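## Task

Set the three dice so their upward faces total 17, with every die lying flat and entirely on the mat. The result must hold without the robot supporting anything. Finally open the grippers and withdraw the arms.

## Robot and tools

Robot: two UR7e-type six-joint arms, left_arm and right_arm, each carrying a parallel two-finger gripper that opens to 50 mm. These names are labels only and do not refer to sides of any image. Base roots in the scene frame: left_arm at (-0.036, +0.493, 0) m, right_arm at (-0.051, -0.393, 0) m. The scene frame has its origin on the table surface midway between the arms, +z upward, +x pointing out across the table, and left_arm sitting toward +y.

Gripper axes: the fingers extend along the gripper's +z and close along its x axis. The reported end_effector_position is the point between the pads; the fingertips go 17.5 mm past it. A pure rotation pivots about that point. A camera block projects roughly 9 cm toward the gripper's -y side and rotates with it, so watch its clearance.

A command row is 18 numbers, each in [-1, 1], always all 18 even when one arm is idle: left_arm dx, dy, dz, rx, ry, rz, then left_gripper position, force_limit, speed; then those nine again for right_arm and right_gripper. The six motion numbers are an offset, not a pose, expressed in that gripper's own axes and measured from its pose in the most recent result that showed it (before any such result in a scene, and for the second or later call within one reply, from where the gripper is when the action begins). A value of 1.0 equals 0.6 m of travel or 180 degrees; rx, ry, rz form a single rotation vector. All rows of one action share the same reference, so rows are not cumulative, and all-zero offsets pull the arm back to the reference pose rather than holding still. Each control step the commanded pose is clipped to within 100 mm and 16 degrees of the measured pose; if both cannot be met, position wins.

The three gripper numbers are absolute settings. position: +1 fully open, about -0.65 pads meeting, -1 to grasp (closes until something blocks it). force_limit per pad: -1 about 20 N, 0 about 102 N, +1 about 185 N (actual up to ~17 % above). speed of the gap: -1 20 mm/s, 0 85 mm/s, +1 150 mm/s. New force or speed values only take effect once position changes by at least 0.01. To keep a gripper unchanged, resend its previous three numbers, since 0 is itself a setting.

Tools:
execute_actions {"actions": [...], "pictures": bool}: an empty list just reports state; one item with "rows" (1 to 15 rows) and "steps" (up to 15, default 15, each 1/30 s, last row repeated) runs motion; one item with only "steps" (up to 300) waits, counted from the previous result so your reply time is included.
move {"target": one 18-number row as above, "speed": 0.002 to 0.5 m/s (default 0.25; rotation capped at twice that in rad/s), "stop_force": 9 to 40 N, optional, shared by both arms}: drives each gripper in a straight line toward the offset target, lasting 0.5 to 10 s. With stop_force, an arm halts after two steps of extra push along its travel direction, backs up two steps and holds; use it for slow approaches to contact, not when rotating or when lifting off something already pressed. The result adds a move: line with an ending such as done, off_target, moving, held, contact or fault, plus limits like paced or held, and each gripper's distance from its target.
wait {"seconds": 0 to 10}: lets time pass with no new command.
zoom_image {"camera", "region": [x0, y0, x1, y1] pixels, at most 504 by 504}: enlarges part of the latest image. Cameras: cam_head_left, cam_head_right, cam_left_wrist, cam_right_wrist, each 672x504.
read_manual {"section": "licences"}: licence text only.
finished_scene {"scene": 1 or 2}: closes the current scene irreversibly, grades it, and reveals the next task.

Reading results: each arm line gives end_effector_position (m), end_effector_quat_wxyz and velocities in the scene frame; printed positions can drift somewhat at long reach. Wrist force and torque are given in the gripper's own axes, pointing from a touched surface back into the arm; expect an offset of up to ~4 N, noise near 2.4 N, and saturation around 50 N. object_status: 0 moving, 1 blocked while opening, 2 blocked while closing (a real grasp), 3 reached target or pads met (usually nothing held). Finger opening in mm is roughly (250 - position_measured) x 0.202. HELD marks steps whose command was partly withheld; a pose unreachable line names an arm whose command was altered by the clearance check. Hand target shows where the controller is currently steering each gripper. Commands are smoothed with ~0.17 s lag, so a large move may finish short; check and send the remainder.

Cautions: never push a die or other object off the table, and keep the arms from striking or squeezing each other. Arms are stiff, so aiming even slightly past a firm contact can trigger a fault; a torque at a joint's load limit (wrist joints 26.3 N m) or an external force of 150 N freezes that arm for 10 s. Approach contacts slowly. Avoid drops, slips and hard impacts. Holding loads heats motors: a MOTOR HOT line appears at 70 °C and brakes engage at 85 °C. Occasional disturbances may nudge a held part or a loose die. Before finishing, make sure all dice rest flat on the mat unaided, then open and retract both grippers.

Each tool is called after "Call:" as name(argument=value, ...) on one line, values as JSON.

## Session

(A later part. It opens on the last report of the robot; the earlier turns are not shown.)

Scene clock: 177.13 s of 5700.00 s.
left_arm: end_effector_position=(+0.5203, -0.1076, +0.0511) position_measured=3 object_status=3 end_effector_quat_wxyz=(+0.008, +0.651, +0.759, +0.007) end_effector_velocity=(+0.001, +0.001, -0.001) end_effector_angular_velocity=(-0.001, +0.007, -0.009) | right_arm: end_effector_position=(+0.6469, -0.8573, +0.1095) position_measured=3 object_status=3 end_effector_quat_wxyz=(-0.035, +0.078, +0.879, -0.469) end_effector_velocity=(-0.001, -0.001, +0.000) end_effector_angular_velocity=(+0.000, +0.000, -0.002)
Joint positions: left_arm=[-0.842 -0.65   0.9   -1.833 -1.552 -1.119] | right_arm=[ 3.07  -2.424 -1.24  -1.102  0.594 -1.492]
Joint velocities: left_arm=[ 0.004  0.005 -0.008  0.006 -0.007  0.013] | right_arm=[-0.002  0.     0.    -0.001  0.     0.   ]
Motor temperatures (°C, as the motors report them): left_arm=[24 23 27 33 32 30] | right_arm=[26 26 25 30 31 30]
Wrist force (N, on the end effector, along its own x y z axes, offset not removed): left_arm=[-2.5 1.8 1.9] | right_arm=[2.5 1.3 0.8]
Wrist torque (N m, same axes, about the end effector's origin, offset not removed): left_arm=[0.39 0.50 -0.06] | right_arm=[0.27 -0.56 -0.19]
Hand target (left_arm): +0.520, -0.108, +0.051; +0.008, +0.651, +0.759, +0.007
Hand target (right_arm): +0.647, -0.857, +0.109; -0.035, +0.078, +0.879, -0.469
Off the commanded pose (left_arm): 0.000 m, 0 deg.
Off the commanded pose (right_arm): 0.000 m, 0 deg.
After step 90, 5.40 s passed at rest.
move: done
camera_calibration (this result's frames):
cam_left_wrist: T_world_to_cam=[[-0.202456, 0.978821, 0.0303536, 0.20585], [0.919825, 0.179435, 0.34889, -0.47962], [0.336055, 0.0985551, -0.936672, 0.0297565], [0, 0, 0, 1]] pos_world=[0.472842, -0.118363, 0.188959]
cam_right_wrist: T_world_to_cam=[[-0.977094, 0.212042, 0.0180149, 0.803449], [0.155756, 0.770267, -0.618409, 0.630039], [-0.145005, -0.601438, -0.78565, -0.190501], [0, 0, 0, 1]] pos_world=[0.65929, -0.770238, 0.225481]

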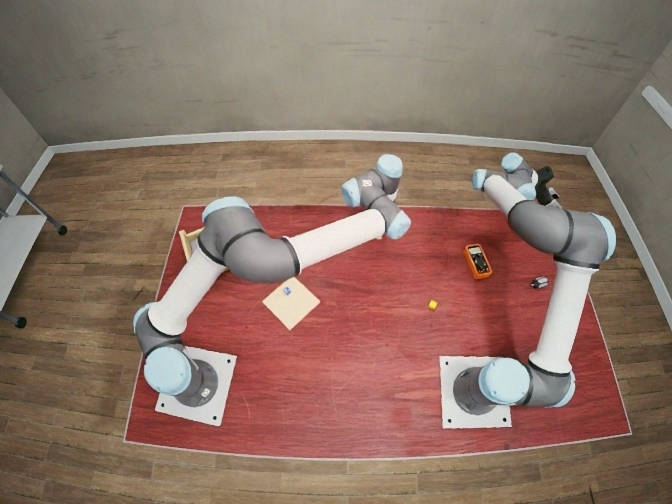

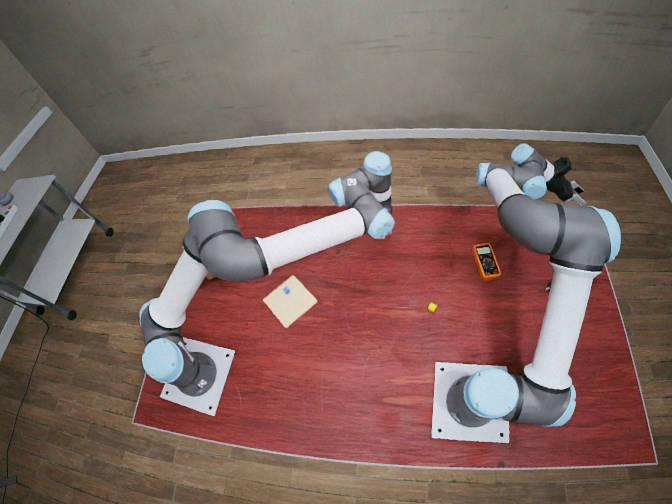

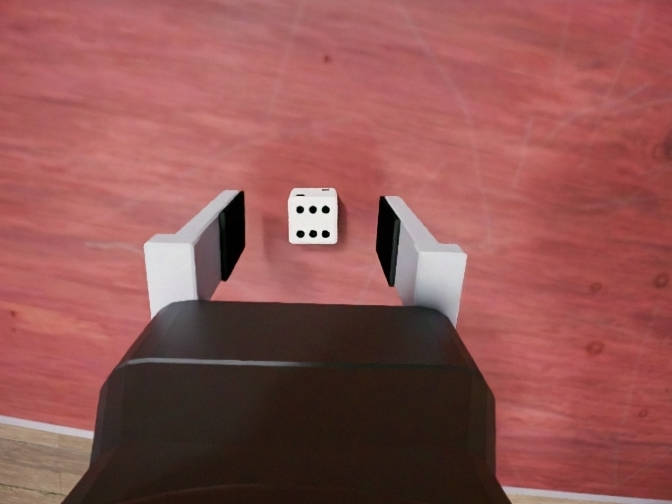

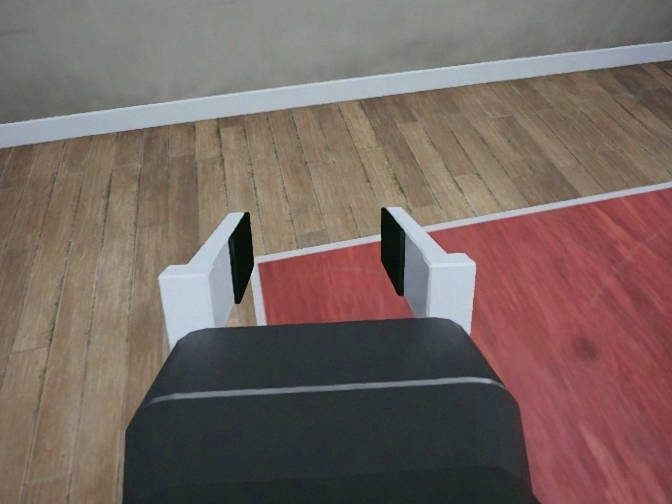

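Call:
move(target=[0,0.007,0.045,0,0,0,1,0,-0.5,0,0,0,0,0,0,1,0,0], speed=0.04, stop_force=12)

Call:
move(target=[0,0,0,0,0,0,-1,-0.5,-0.5,0,0,0,0,0,0,1,0,0])

Call:
move(target=[0,0,-0.07,0,0,0,-1,-0.5,-0.5,0,0,0,0,0,0,1,0,0], speed=0.1)

Scene clock: 185.40 s of 5700.00 s.
left_arm: end_effector_position=(+0.5250, -0.1070, +0.0245) position_measured=3 object_status=3 end_effector_quat_wxyz=(+0.008, +0.651, +0.759, +0.007) end_effector_velocity=(+0.001, -0.000, -0.002) end_effector_angular_velocity=(-0.001, -0.001, +0.000) | right_arm: end_effector_position=(+0.6469, -0.8573, +0.1095) position_measured=3 object_status=3 end_effector_quat_wxyz=(-0.035, +0.078, +0.879, -0.469) end_effector_velocity=(+0.000, +0.000, -0.000) end_effector_angular_velocity=(+0.000, +0.000, +0.000)
Joint positions: left_arm=[-0.837 -0.621  0.914 -1.877 -1.552 -1.114] | right_arm=[ 3.07  -2.424 -1.24  -1.102  0.594 -1.492]
Joint velocities: left_arm=[ 0.001  0.002  0.001 -0.004  0.     0.   ] | right_arm=[ 0. -0.  0. -0.  0.  0.]
Motor temperatures (°C, as the motors report them): left_arm=[24 23 27 33 32 30] | right_arm=[26 26 25 30 31 30]
Wrist force (N, on the end effector, along its own x y z axes, offset not removed): left_arm=[-3.0 1.9 0.8] | right_arm=[-0.8 -1.7 2.0]
Wrist torque (N m, same axes, about the end effector's origin, offset not removed): left_arm=[0.37 0.56 -0.02] | right_arm=[-0.25 0.17 -0.19]
Hand target (left_arm): +0.525, -0.107, +0.024; +0.008, +0.651, +0.759, +0.007
Hand target (right_arm): +0.647, -0.857, +0.109; -0.035, +0.078, +0.879, -0.469
Off the commanded pose (left_arm): 0.000 m, 0 deg.
Off the commanded pose (right_arm): 0.000 m, 0 deg.
After step 90, 4.23 s passed at rest.
move: done
camera_calibration (this result's frames):
cam_left_wrist: T_world_to_cam=[[-0.202446, 0.978823, 0.0303579, 0.207003], [0.919835, 0.179425, 0.34887, -0.474776], [0.336035, 0.0985515, -0.936679, 0.00316733], [0, 0, 0, 1]] pos_world=[0.477558, -0.117744, 0.162318]
cam_right_wrist: T_world_to_cam=[[-0.977094, 0.212043, 0.0180149, 0.803449], [0.155756, 0.770266, -0.618409, 0.630039], [-0.145005, -0.601438, -0.78565, -0.190501], [0, 0, 0, 1]] pos_world=[0.65929, -0.770238, 0.225481]

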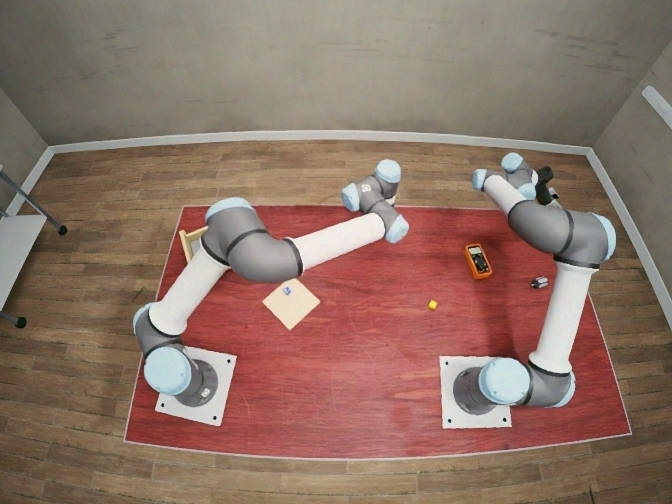

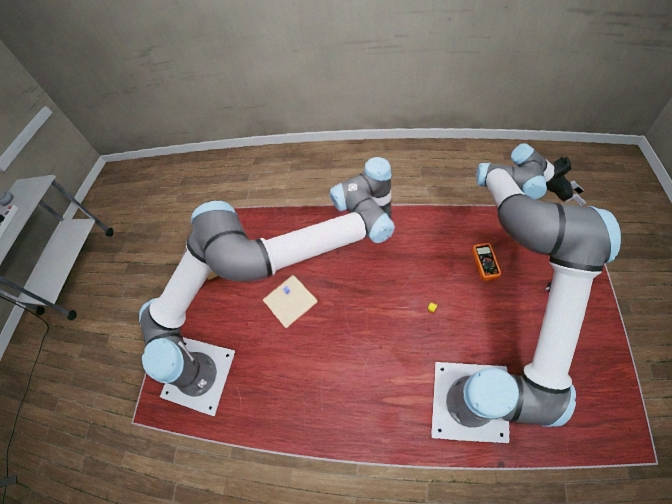

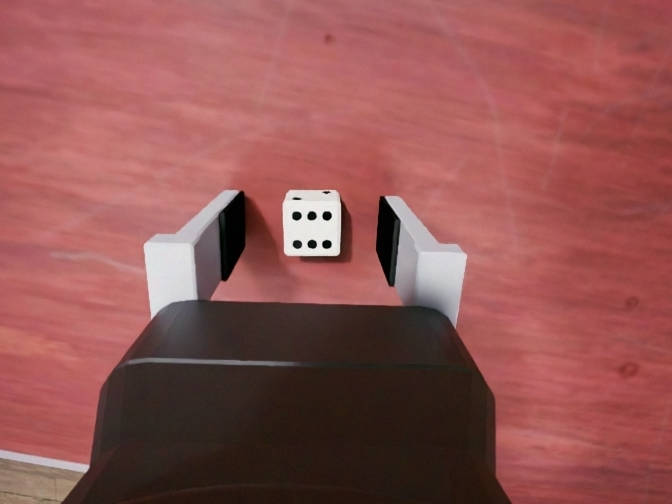

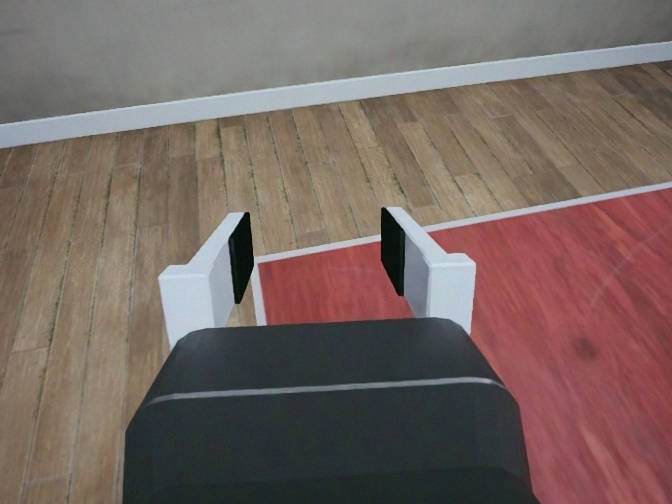

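Scene clock: 186.23 s of 5700.00 s.
left_arm: end_effector_position=(+0.5250, -0.1070, +0.0244) position_measured=158 object_status=2 end_effector_quat_wxyz=(+0.008, +0.651, +0.759, +0.007) end_effector_velocity=(+0.000, +0.000, -0.001) end_effector_angular_velocity=(+0.000, +0.000, +0.001) | right_arm: end_effector_position=(+0.6469, -0.8573, +0.1095) position_measured=3 object_status=3 end_effector_quat_wxyz=(-0.035, +0.078, +0.879, -0.469) end_effector_velocity=(-0.000, -0.000, -0.001) end_effector_angular_velocity=(+0.000, +0.001, -0.000)
Joint positions: left_arm=[-0.837 -0.621  0.914 -1.877 -1.552 -1.114] | right_arm=[ 3.07  -2.424 -1.24  -1.102  0.594 -1.492]
Joint velocities: left_arm=[ 0.     0.001  0.    -0.     0.    -0.   ] | right_arm=[-0.    -0.001 -0.    -0.     0.    -0.   ]
Motor temperatures (°C, as the motors report them): left_arm=[24 23 27 33 32 30] | right_arm=[26 26 25 30 31 30]
Wrist force (N, on the end effector, along its own x y z axes, offset not removed): left_arm=[-2.1 2.2 1.3] | right_arm=[2.1 1.8 0.5]
Wrist torque (N m, same axes, about the end effector's origin, offset not removed): left_arm=[0.48 0.41 -0.11] | right_arm=[0.45 -0.43 -0.13]
Hand target (left_arm): +0.525, -0.107, +0.024; +0.008, +0.651, +0.759, +0.007
Hand target (right_arm): +0.647, -0.857, +0.109; -0.035, +0.078, +0.879, -0.469
Off the commanded pose (left_arm): 0.000 m, 0 deg.
Off the commanded pose (right_arm): 0.000 m, 0 deg.
move: done
camera_calibration (this result's frames):
cam_left_wrist: T_world_to_cam=[[-0.202448, 0.978821, 0.0303884, 0.206986], [0.91984, 0.179419, 0.34886, -0.474779], [0.336019, 0.0985785, -0.936682, 0.00316123], [0, 0, 0, 1]] pos_world=[0.477563, -0.11773, 0.162302]
cam_right_wrist: T_world_to_cam=[[-0.977094, 0.212042, 0.0180149, 0.803449], [0.155756, 0.770266, -0.618409, 0.630039], [-0.145005, -0.601438, -0.78565, -0.190501], [0, 0, 0, 1]] pos_world=[0.65929, -0.770238, 0.22548]

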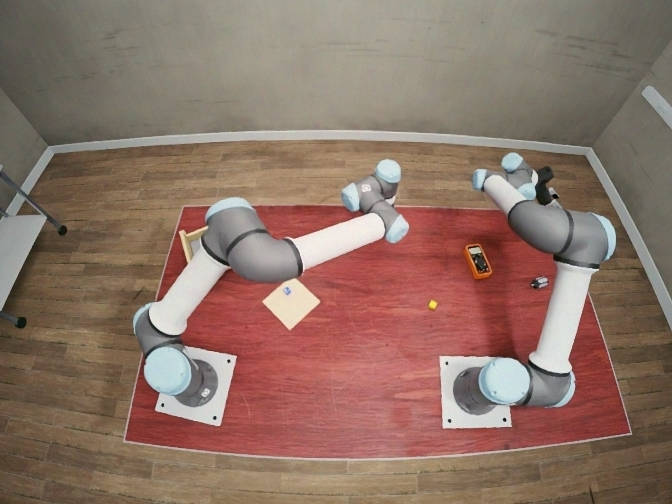

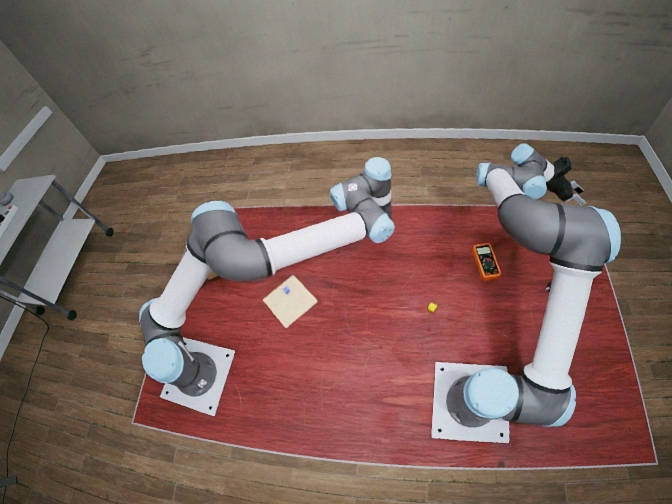

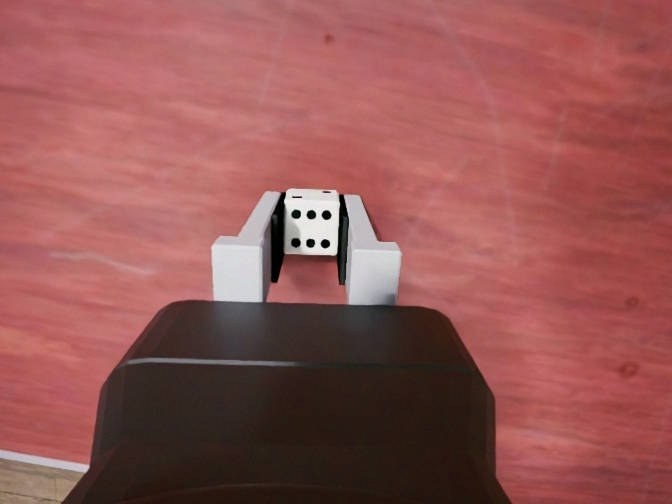

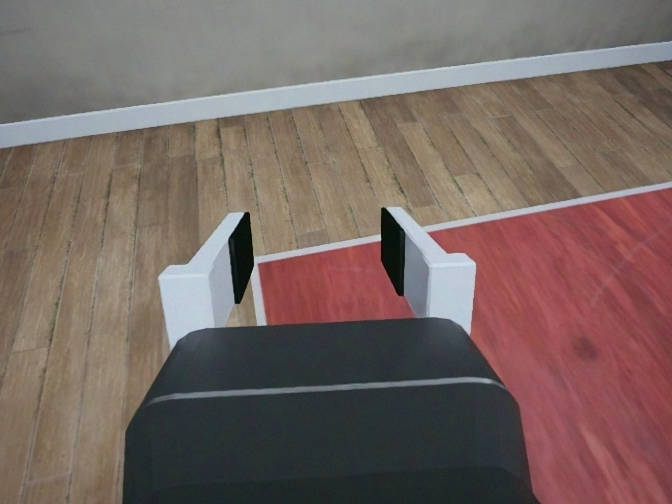

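Scene clock: 187.17 s of 5700.00 s.
left_arm: end_effector_position=(+0.5241, -0.1070, +0.0662) position_measured=158 object_status=2 end_effector_quat_wxyz=(+0.008, +0.651, +0.759, +0.007) end_effector_velocity=(+0.000, -0.000, +0.003) end_effector_angular_velocity=(-0.001, -0.000, +0.001) | right_arm: end_effector_position=(+0.6469, -0.8573, +0.1095) position_measured=3 object_status=3 end_effector_quat_wxyz=(-0.035, +0.078, +0.879, -0.469) end_effector_velocity=(+0.001, +0.001, -0.001) end_effector_angular_velocity=(+0.000, +0.001, +0.002)
Joint positions: left_arm=[-0.838 -0.655  0.868 -1.797 -1.552 -1.115] | right_arm=[ 3.07  -2.424 -1.24  -1.102  0.594 -1.492]
Joint velocities: left_arm=[ 0.    -0.002 -0.003  0.004  0.    -0.001] | right_arm=[ 0.002 -0.    -0.    -0.     0.    -0.   ]
Motor temperatures (°C, as the motors report them): left_arm=[24 23 27 33 32 30] | right_arm=[26 26 25 30 31 30]
Wrist force (N, on the end effector, along its own x y z axes, offset not removed): left_arm=[-2.8 4.0 1.0] | right_arm=[0.3 0.7 2.3]
Wrist torque (N m, same axes, about the end effector's origin, offset not removed): left_arm=[0.76 0.52 -0.12] | right_arm=[0.39 -0.14 -0.13]
Hand target (left_arm): +0.524, -0.107, +0.066; +0.008, +0.651, +0.759, +0.007
Hand target (right_arm): +0.647, -0.857, +0.109; -0.035, +0.078, +0.879, -0.469
Off the commanded pose (left_arm): 0.000 m, 0 deg.
Off the commanded pose (right_arm): 0.000 m, 0 deg.
move: done
camera_calibration (this result's frames):
cam_left_wrist: T_world_to_cam=[[-0.202453, 0.978821, 0.0303685, 0.205488], [0.919825, 0.179427, 0.348894, -0.488487], [0.336056, 0.0985686, -0.93667, 0.0425835], [0, 0, 0, 1]] pos_world=[0.476614, -0.117685, 0.204077]
cam_right_wrist: T_world_to_cam=[[-0.977094, 0.212042, 0.0180147, 0.803449], [0.155756, 0.770266, -0.618409, 0.630039], [-0.145005, -0.601438, -0.78565, -0.190501], [0, 0, 0, 1]] pos_world=[0.65929, -0.770238, 0.225481]

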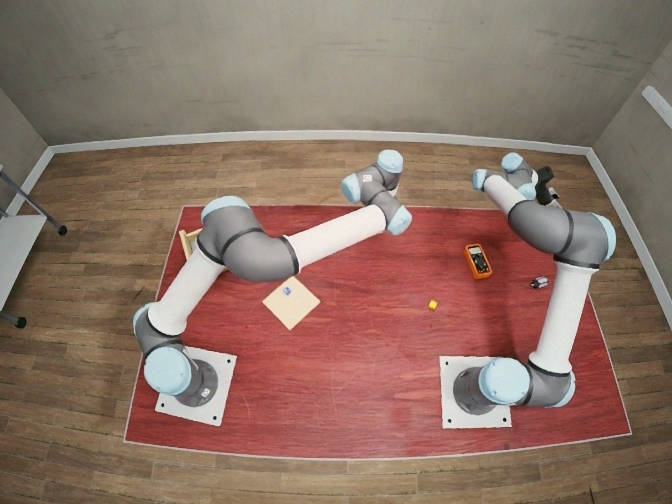

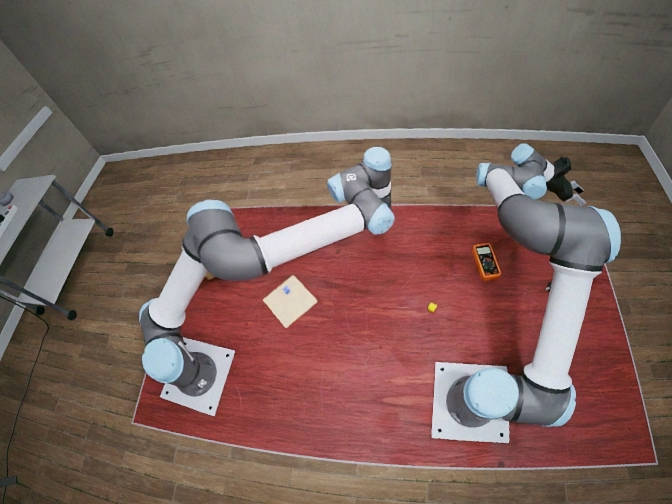

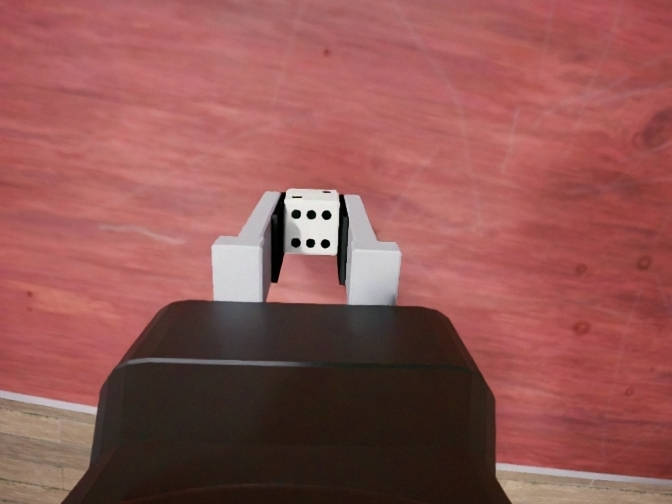

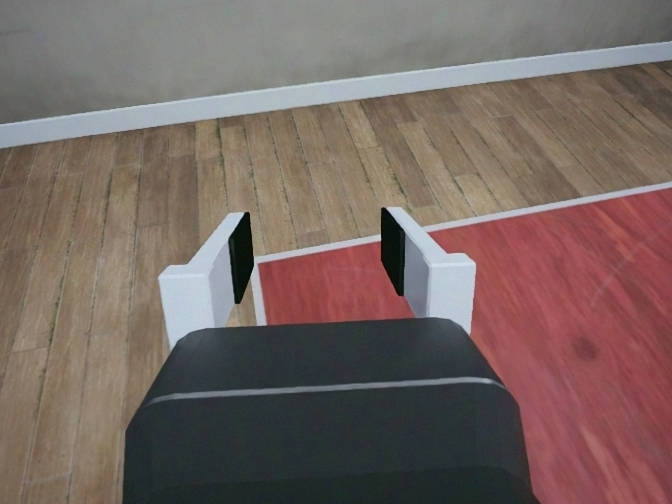

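Call:
move(target=[0.566,-0.356,0.01,0,0,-0.2,-1,-0.5,-0.5,0,0,0,0,0,0,1,0,0])

Scene clock: 199.27 s of 5700.00 s.
left_arm: end_effector_position=(+0.2615, +0.1958, +0.0539) position_measured=158 object_status=2 end_effector_quat_wxyz=(+0.010, +0.385, +0.923, +0.004) end_effector_velocity=(-0.002, +0.002, +0.000) end_effector_angular_velocity=(+0.001, -0.001, +0.002) | right_arm: end_effector_position=(+0.6469, -0.8573, +0.1095) position_measured=3 object_status=3 end_effector_quat_wxyz=(-0.035, +0.078, +0.879, -0.469) end_effector_velocity=(+0.001, +0.001, -0.000) end_effector_angular_velocity=(+0.001, +0.000, +0.001)
Joint positions: left_arm=[-0.937 -1.563  2.294 -2.312 -1.551 -1.842] | right_arm=[ 3.07  -2.424 -1.24  -1.102  0.594 -1.492]
Joint velocities: left_arm=[-0.002 -0.006  0.005  0.002  0.001 -0.004] | right_arm=[ 0.001 -0.     0.    -0.     0.001  0.   ]
Motor temperatures (°C, as the motors report them): left_arm=[24 23 27 33 32 30] | right_arm=[26 26 25 30 31 30]
Wrist force (N, on the end effector, along its own x y z axes, offset not removed): left_arm=[-1.8 4.2 1.3] | right_arm=[-1.4 2.9 0.8]
Wrist torque (N m, same axes, about the end effector's origin, offset not removed): left_arm=[0.75 0.32 -0.14] | right_arm=[0.50 0.16 -0.07]
Hand target (left_arm): +0.261, +0.196, +0.054; +0.010, +0.385, +0.923, +0.004
Hand target (right_arm): +0.647, -0.857, +0.109; -0.035, +0.078, +0.879, -0.469
Off the commanded pose (left_arm): 0.001 m, 0 deg.
Off the commanded pose (right_arm): 0.000 m, 0 deg.
After step 90, 6.80 s passed at rest.
move: done
camera_calibration (this result's frames):
cam_left_wrist: T_world_to_cam=[[-0.738954, 0.673505, 0.018379, 0.0570208], [0.637456, 0.690049, 0.342756, -0.322796], [0.218165, 0.264997, -0.939245, 0.0878541], [0, 0, 0, 1]] pos_world=[0.228737, 0.16106, 0.192109]
cam_right_wrist: T_world_to_cam=[[-0.977094, 0.212043, 0.018015, 0.803449], [0.155756, 0.770267, -0.618409, 0.630039], [-0.145005, -0.601438, -0.78565, -0.190501], [0, 0, 0, 1]] pos_world=[0.65929, -0.770238, 0.22548]

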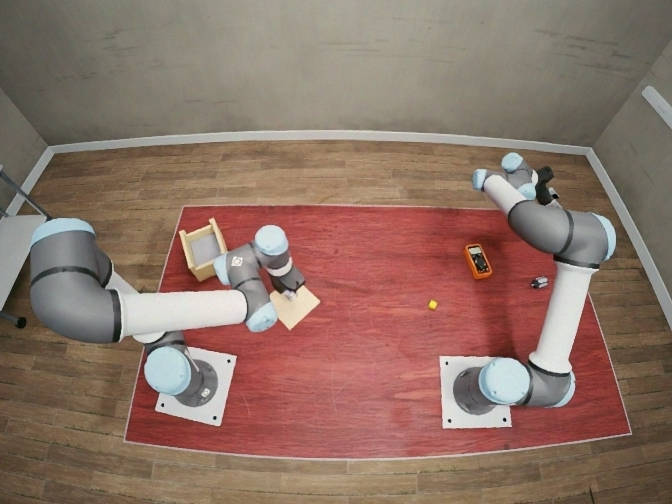

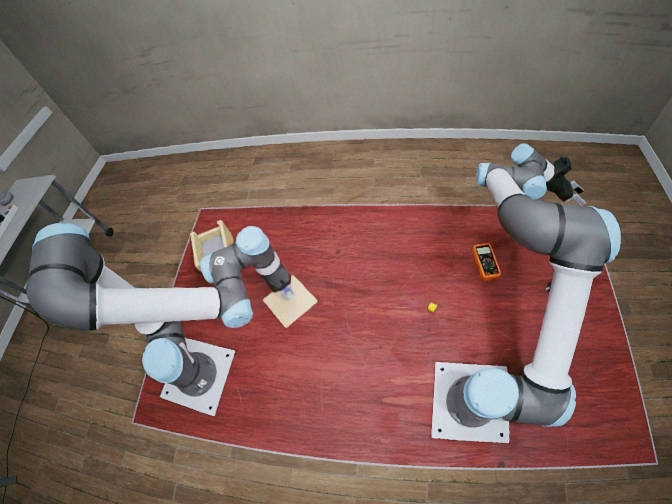

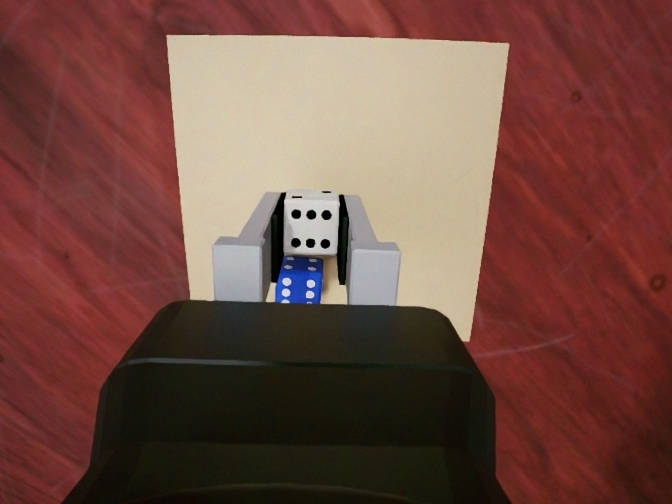

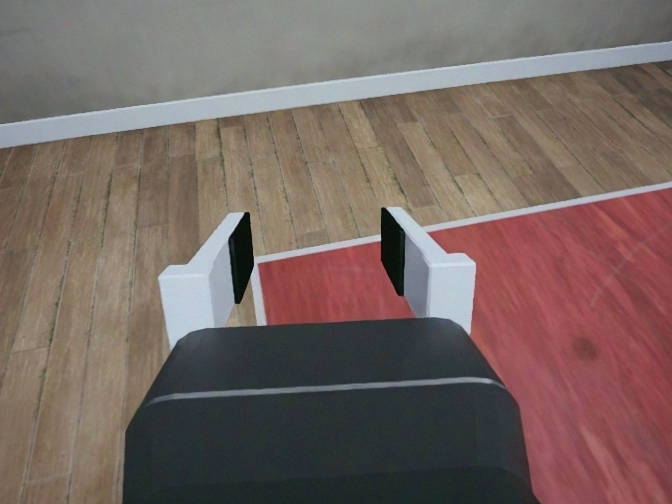

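Call:
move(target=[0.015,-0.005,0.038,0,0,0,-1,-0.5,-0.5,0,0,0,0,0,0,1,0,0], speed=0.05)

Call:
move(target=[0,0,0.02,0,0,0,-1,-0.5,-0.5,0,0,0,0,0,0,1,0,0], speed=0.003, stop_force=9)

Call:
move(target=[0,0,-0.001,0,0,0,1,0,-0.5,0,0,0,0,0,0,1,0,0], speed=0.01)

Call:
move(target=[0,0,-0.07,0,0,0,1,0,-0.5,0,0,0,0,0,0,1,0,0], speed=0.1)

Scene clock: 217.07 s of 5700.00 s.
left_arm: end_effector_position=(+0.2536, +0.2001, +0.0312) position_measured=158 object_status=2 end_effector_quat_wxyz=(+0.010, +0.385, +0.923, +0.004) end_effector_velocity=(-0.001, +0.000, -0.003) end_effector_angular_velocity=(+0.001, +0.000, -0.001) | right_arm: end_effector_position=(+0.6469, -0.8573, +0.1095) position_measured=3 object_status=3 end_effector_quat_wxyz=(-0.035, +0.078, +0.879, -0.469) end_effector_velocity=(-0.000, -0.000, +0.000) end_effector_angular_velocity=(+0.000, +0.000, +0.000)
Joint positions: left_arm=[-0.95  -1.534  2.344 -2.392 -1.551 -1.855] | right_arm=[ 3.07  -2.424 -1.24  -1.102  0.594 -1.492]
Joint velocities: left_arm=[-0.001  0.004  0.005 -0.008  0.    -0.   ] | right_arm=[-0.  0. -0. -0. -0. -0.]
Motor temperatures (°C, as the motors report them): left_arm=[24 23 27 33 32 30] | right_arm=[26 27 25 30 31 30]
Wrist force (N, on the end effector, along its own x y z axes, offset not removed): left_arm=[-2.1 4.0 0.4] | right_arm=[1.1 0.7 2.6]
Wrist torque (N m, same axes, about the end effector's origin, offset not removed): left_arm=[0.75 0.33 -0.09] | right_arm=[0.30 -0.23 -0.17]
Hand target (left_arm): +0.254, +0.200, +0.031; +0.010, +0.385, +0.923, +0.004
Hand target (right_arm): +0.647, -0.857, +0.109; -0.035, +0.078, +0.879, -0.469
Off the commanded pose (left_arm): 0.000 m, 0 deg.
Off the commanded pose (right_arm): 0.000 m, 0 deg.
After step 90, 13.90 s passed at rest.
move: done
camera_calibration (this result's frames):
cam_left_wrist: T_world_to_cam=[[-0.738954, 0.673505, 0.0184148, 0.0487627], [0.637458, 0.690031, 0.34279, -0.312892], [0.218164, 0.265044, -0.939232, 0.0670634], [0, 0, 0, 1]] pos_world=[0.220858, 0.165288, 0.169346]
cam_right_wrist: T_world_to_cam=[[-0.977094, 0.212043, 0.0180149, 0.803449], [0.155756, 0.770266, -0.618409, 0.630039], [-0.145005, -0.601438, -0.78565, -0.190501], [0, 0, 0, 1]] pos_world=[0.65929, -0.770238, 0.22548]

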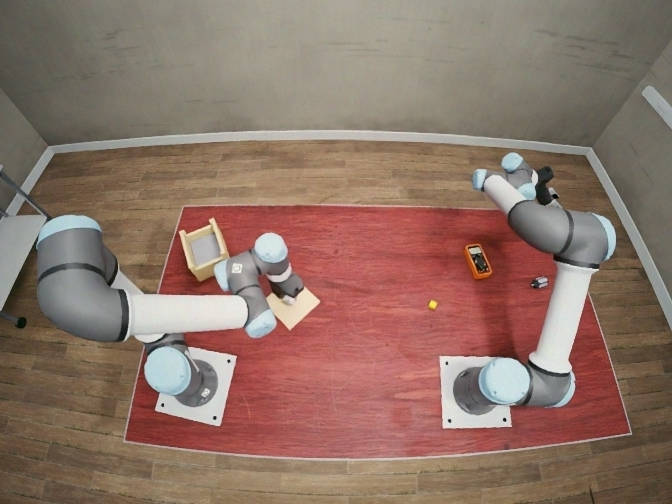

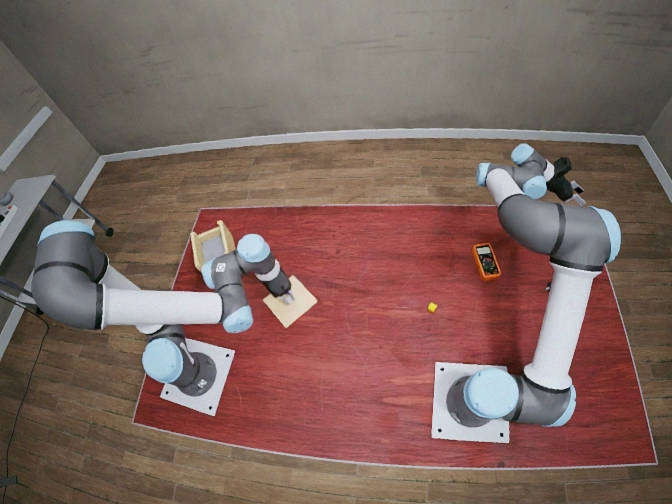

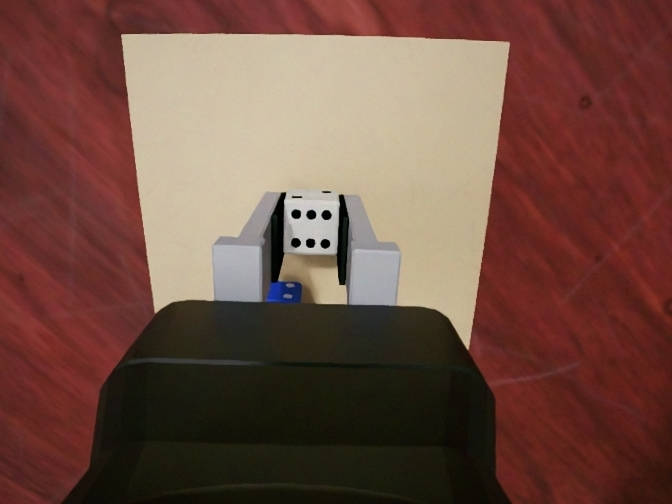

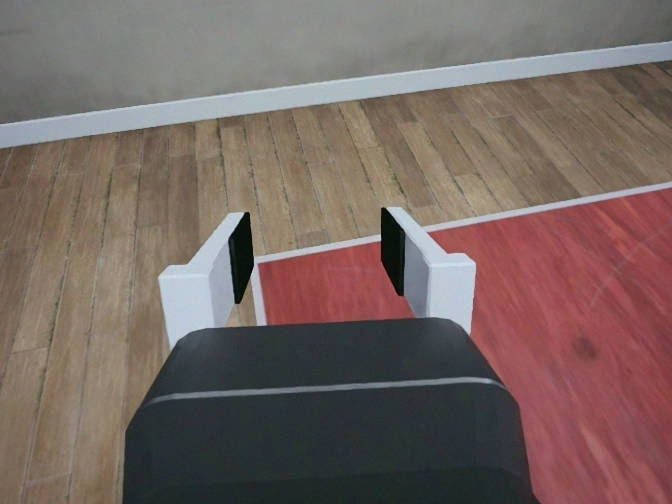

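Scene clock: 218.67 s of 5700.00 s.
left_arm: end_effector_position=(+0.2537, +0.2001, +0.0275) position_measured=158 object_status=2 end_effector_quat_wxyz=(+0.010, +0.385, +0.923, +0.004) end_effector_velocity=(-0.000, +0.001, +0.001) end_effector_angular_velocity=(+0.002, +0.001, +0.001) | right_arm: end_effector_position=(+0.6469, -0.8573, +0.1095) position_measured=3 object_status=3 end_effector_quat_wxyz=(-0.035, +0.078, +0.879, -0.469) end_effector_velocity=(-0.000, +0.000, -0.000) end_effector_angular_velocity=(+0.001, +0.000, -0.000)
Joint positions: left_arm=[-0.95  -1.525  2.348 -2.405 -1.551 -1.855] | right_arm=[ 3.07  -2.424 -1.24  -1.102  0.594 -1.492]
Joint velocities: left_arm=[ 0.001 -0.003  0.     0.005 -0.     0.   ] | right_arm=[-0.    -0.    -0.    -0.     0.001 -0.   ]
Motor temperatures (°C, as the motors report them): left_arm=[24 23 27 33 32 30] | right_arm=[26 27 25 30 31 30]
Wrist force (N, on the end effector, along its own x y z axes, offset not removed): left_arm=[1.7 4.0 -19.2] | right_arm=[-1.6 0.7 1.6]
Wrist torque (N m, same axes, about the end effector's origin, offset not removed): left_arm=[0.57 0.46 -0.08] | right_arm=[0.19 0.24 -0.12]
Hand target (left_arm): +0.254, +0.200, +0.028; +0.010, +0.385, +0.923, +0.004
Hand target (right_arm): +0.647, -0.857, +0.109; -0.035, +0.078, +0.879, -0.469
Off the commanded pose (left_arm): 0.008 m, 0 deg.
Off the commanded pose (right_arm): 0.000 m, 0 deg.
move: contact (left_arm)
camera_calibration (this result's frames):
cam_left_wrist: T_world_to_cam=[[-0.738946, 0.673511, 0.0184525, 0.0488413], [0.63747, 0.690012, 0.342806, -0.311697], [0.218151, 0.265078, -0.939225, 0.0635604], [0, 0, 0, 1]] pos_world=[0.220923, 0.165331, 0.165648]
cam_right_wrist: T_world_to_cam=[[-0.977094, 0.212042, 0.0180148, 0.803449], [0.155756, 0.770266, -0.618409, 0.630039], [-0.145005, -0.601438, -0.78565, -0.190501], [0, 0, 0, 1]] pos_world=[0.65929, -0.770238, 0.225481]

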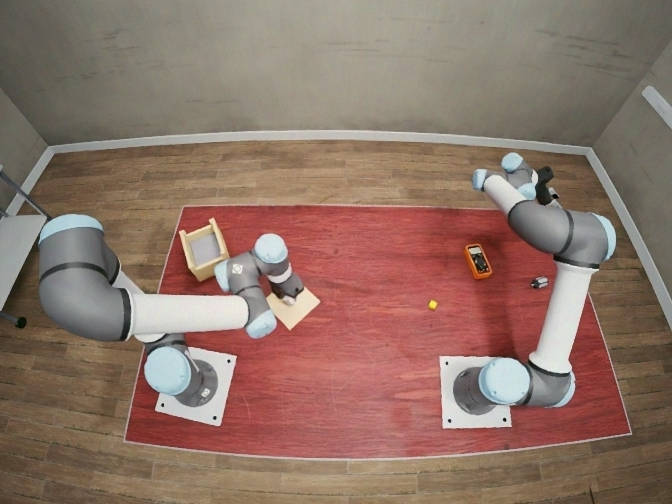

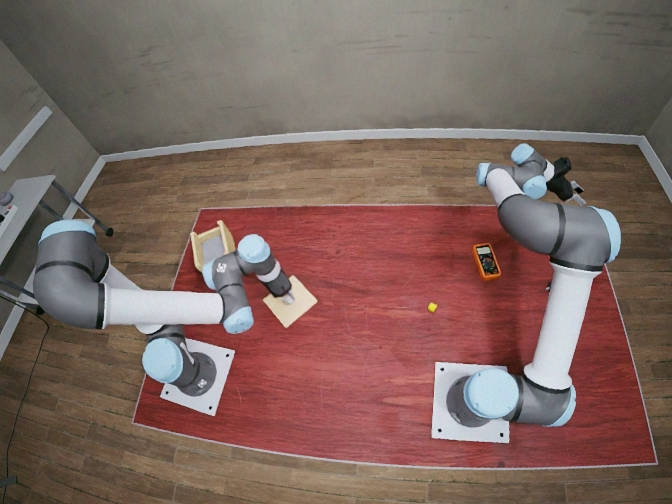

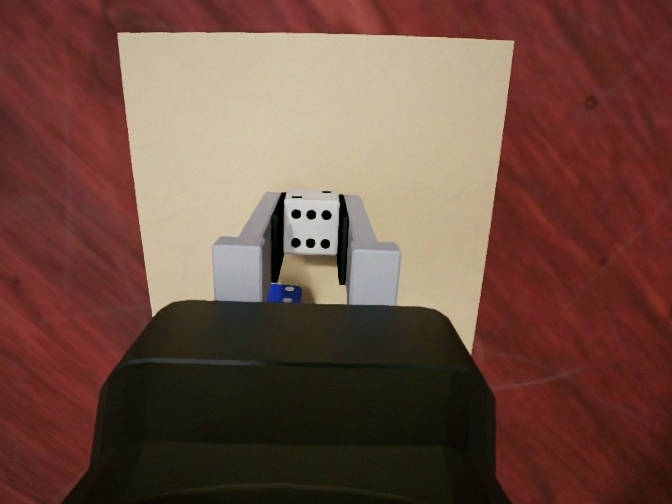

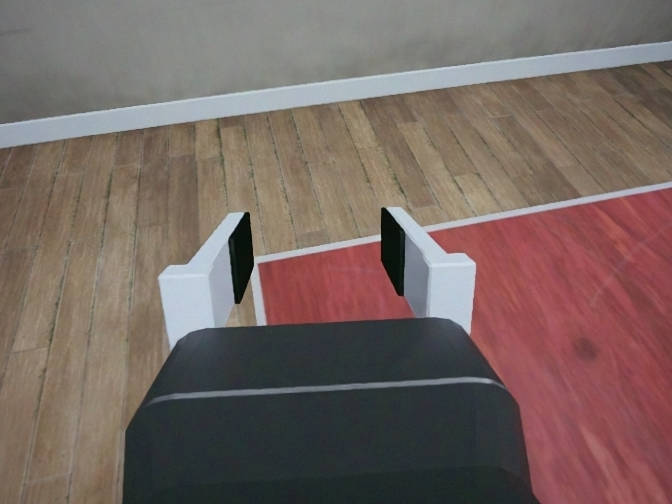

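Scene clock: 219.50 s of 5700.00 s.
left_arm: end_effector_position=(+0.2536, +0.2001, +0.0281) position_measured=3 object_status=3 end_effector_quat_wxyz=(+0.010, +0.385, +0.923, +0.004) end_effector_velocity=(+0.000, -0.000, +0.001) end_effector_angular_velocity=(-0.001, -0.001, +0.001) | right_arm: end_effector_position=(+0.6469, -0.8573, +0.1095) position_measured=3 object_status=3 end_effector_quat_wxyz=(-0.035, +0.078, +0.879, -0.469) end_effector_velocity=(-0.000, -0.000, +0.000) end_effector_angular_velocity=(-0.000, +0.000, -0.001)
Joint positions: left_arm=[-0.95  -1.526  2.348 -2.403 -1.551 -1.855] | right_arm=[ 3.07  -2.424 -1.24  -1.102  0.594 -1.492]
Joint velocities: left_arm=[-0.    -0.002 -0.     0.001  0.    -0.001] | right_arm=[-0.001  0.     0.    -0.001 -0.     0.   ]
Motor temperatures (°C, as the motors report them): left_arm=[24 23 27 33 32 30] | right_arm=[26 27 25 30 31 30]
Wrist force (N, on the end effector, along its own x y z axes, offset not removed): left_arm=[-2.4 3.6 1.2] | right_arm=[3.1 -0.4 2.5]
Wrist torque (N m, same axes, about the end effector's origin, offset not removed): left_arm=[0.66 0.44 -0.09] | right_arm=[0.00 -0.60 -0.26]
Hand target (left_arm): +0.254, +0.200, +0.028; +0.010, +0.385, +0.923, +0.004
Hand target (right_arm): +0.647, -0.857, +0.109; -0.035, +0.078, +0.879, -0.469
Off the commanded pose (left_arm): 0.000 m, 0 deg.
Off the commanded pose (right_arm): 0.000 m, 0 deg.
move: done
camera_calibration (this result's frames):
cam_left_wrist: T_world_to_cam=[[-0.738946, 0.673511, 0.0184528, 0.0488201], [0.63747, 0.690011, 0.342806, -0.311903], [0.218151, 0.265079, -0.939225, 0.0641149], [0, 0, 0, 1]] pos_world=[0.220918, 0.165341, 0.16624]
cam_right_wrist: T_world_to_cam=[[-0.977094, 0.212042, 0.0180149, 0.803449], [0.155756, 0.770266, -0.618409, 0.630039], [-0.145005, -0.601438, -0.78565, -0.190501], [0, 0, 0, 1]] pos_world=[0.65929, -0.770238, 0.22548]

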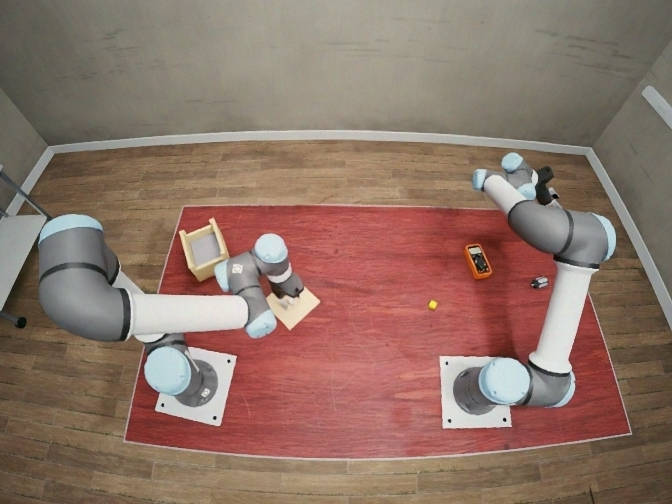

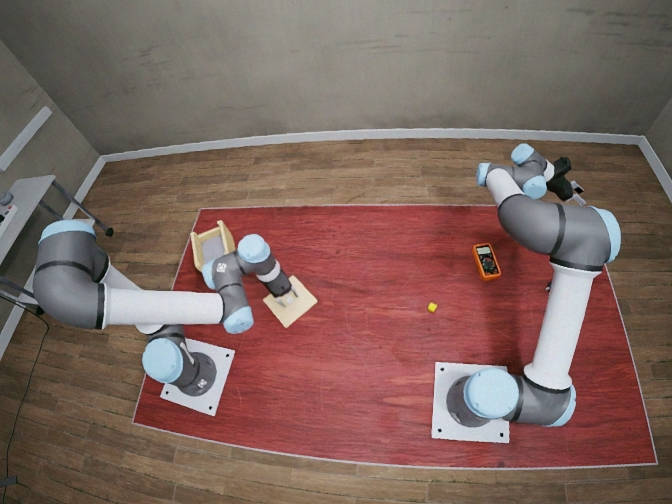

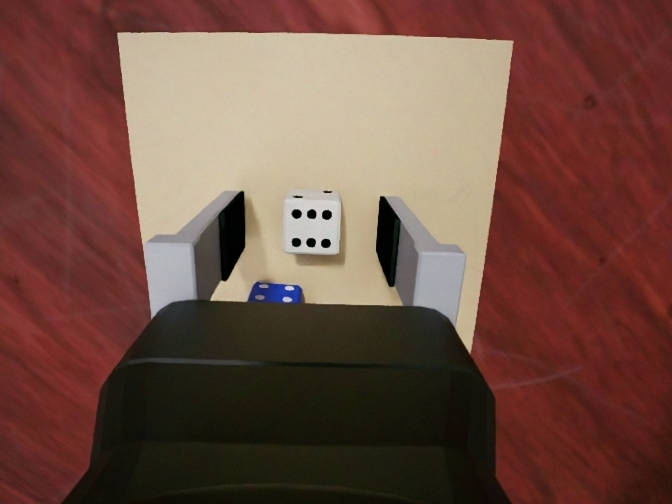

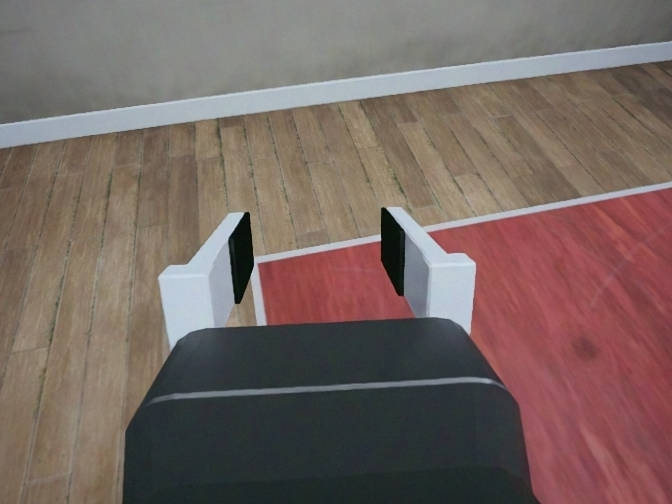

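Scene clock: 220.43 s of 5700.00 s.
left_arm: end_effector_position=(+0.2527, +0.2001, +0.0698) position_measured=3 object_status=3 end_effector_quat_wxyz=(+0.010, +0.385, +0.923, +0.004) end_effector_velocity=(-0.000, +0.000, +0.002) end_effector_angular_velocity=(+0.001, +0.001, -0.000) | right_arm: end_effector_position=(+0.6469, -0.8573, +0.1095) position_measured=3 object_status=3 end_effector_quat_wxyz=(-0.035, +0.078, +0.879, -0.469) end_effector_velocity=(+0.001, +0.001, +0.001) end_effector_angular_velocity=(-0.000, -0.001, +0.001)
Joint positions: left_arm=[-0.952 -1.62   2.295 -2.257 -1.551 -1.857] | right_arm=[ 3.07  -2.424 -1.24  -1.102  0.594 -1.492]
Joint velocities: left_arm=[-0.    -0.004 -0.003  0.008  0.    -0.   ] | right_arm=[ 0.002  0.001  0.001 -0.    -0.     0.   ]
Motor temperatures (°C, as the motors report them): left_arm=[24 23 27 33 32 30] | right_arm=[26 27 25 30 31 30]
Wrist force (N, on the end effector, along its own x y z axes, offset not removed): left_arm=[-1.6 2.8 0.2] | right_arm=[-0.1 0.5 1.6]
Wrist torque (N m, same axes, about the end effector's origin, offset not removed): left_arm=[0.53 0.26 -0.09] | right_arm=[0.24 0.07 -0.11]
Hand target (left_arm): +0.253, +0.200, +0.070; +0.010, +0.385, +0.923, +0.004
Hand target (right_arm): +0.647, -0.857, +0.109; -0.035, +0.078, +0.879, -0.469
Off the commanded pose (left_arm): 0.000 m, 0 deg.
Off the commanded pose (right_arm): 0.000 m, 0 deg.
move: done
camera_calibration (this result's frames):
cam_left_wrist: T_world_to_cam=[[-0.738945, 0.673515, 0.01839, 0.0473446], [0.637467, 0.690036, 0.342764, -0.325632], [0.218167, 0.265007, -0.939241, 0.103546], [0, 0, 0, 1]] pos_world=[0.219974, 0.16537, 0.207999]
cam_right_wrist: T_world_to_cam=[[-0.977094, 0.212042, 0.0180148, 0.803449], [0.155756, 0.770266, -0.618409, 0.630039], [-0.145005, -0.601438, -0.78565, -0.190501], [0, 0, 0, 1]] pos_world=[0.65929, -0.770238, 0.22548]

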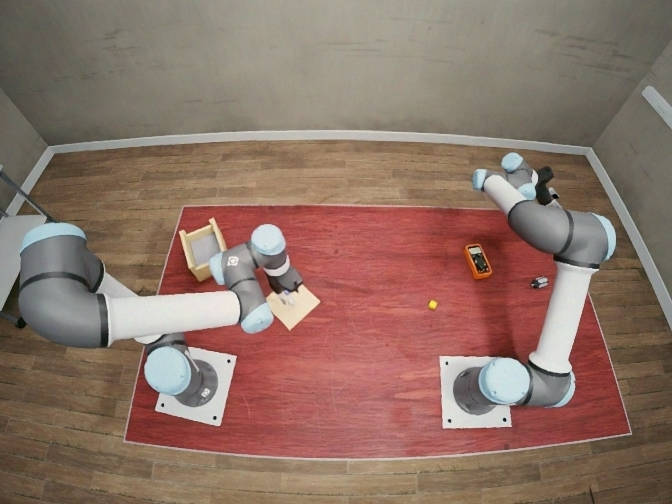

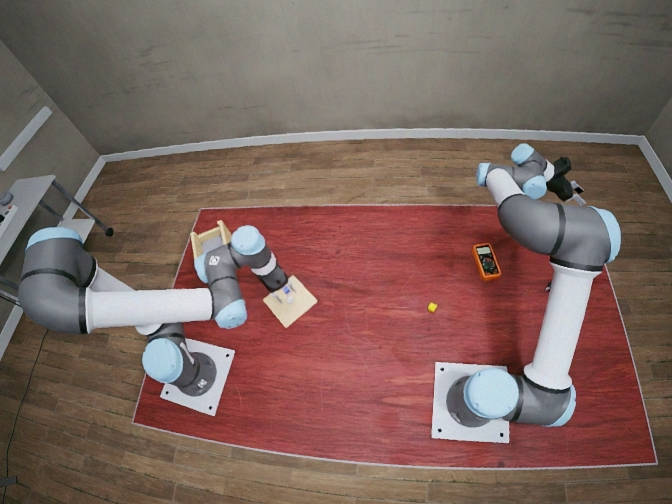

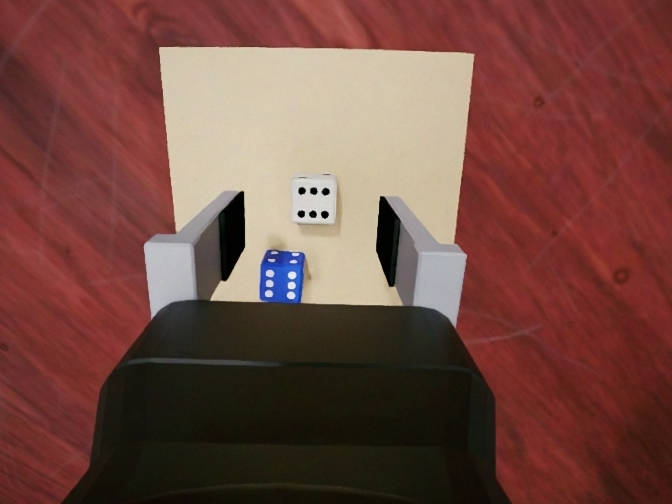

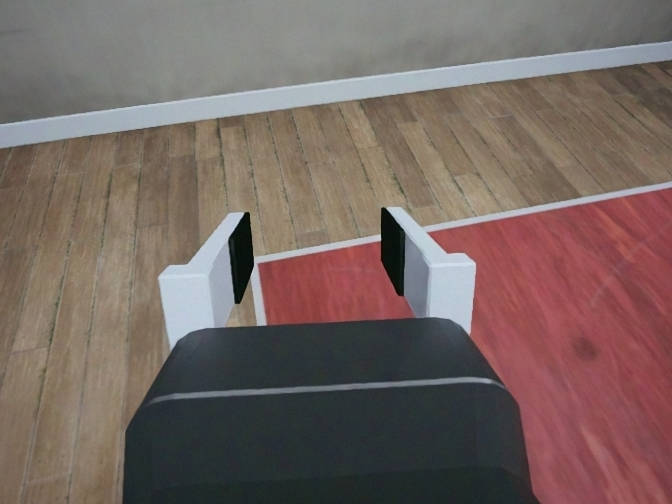

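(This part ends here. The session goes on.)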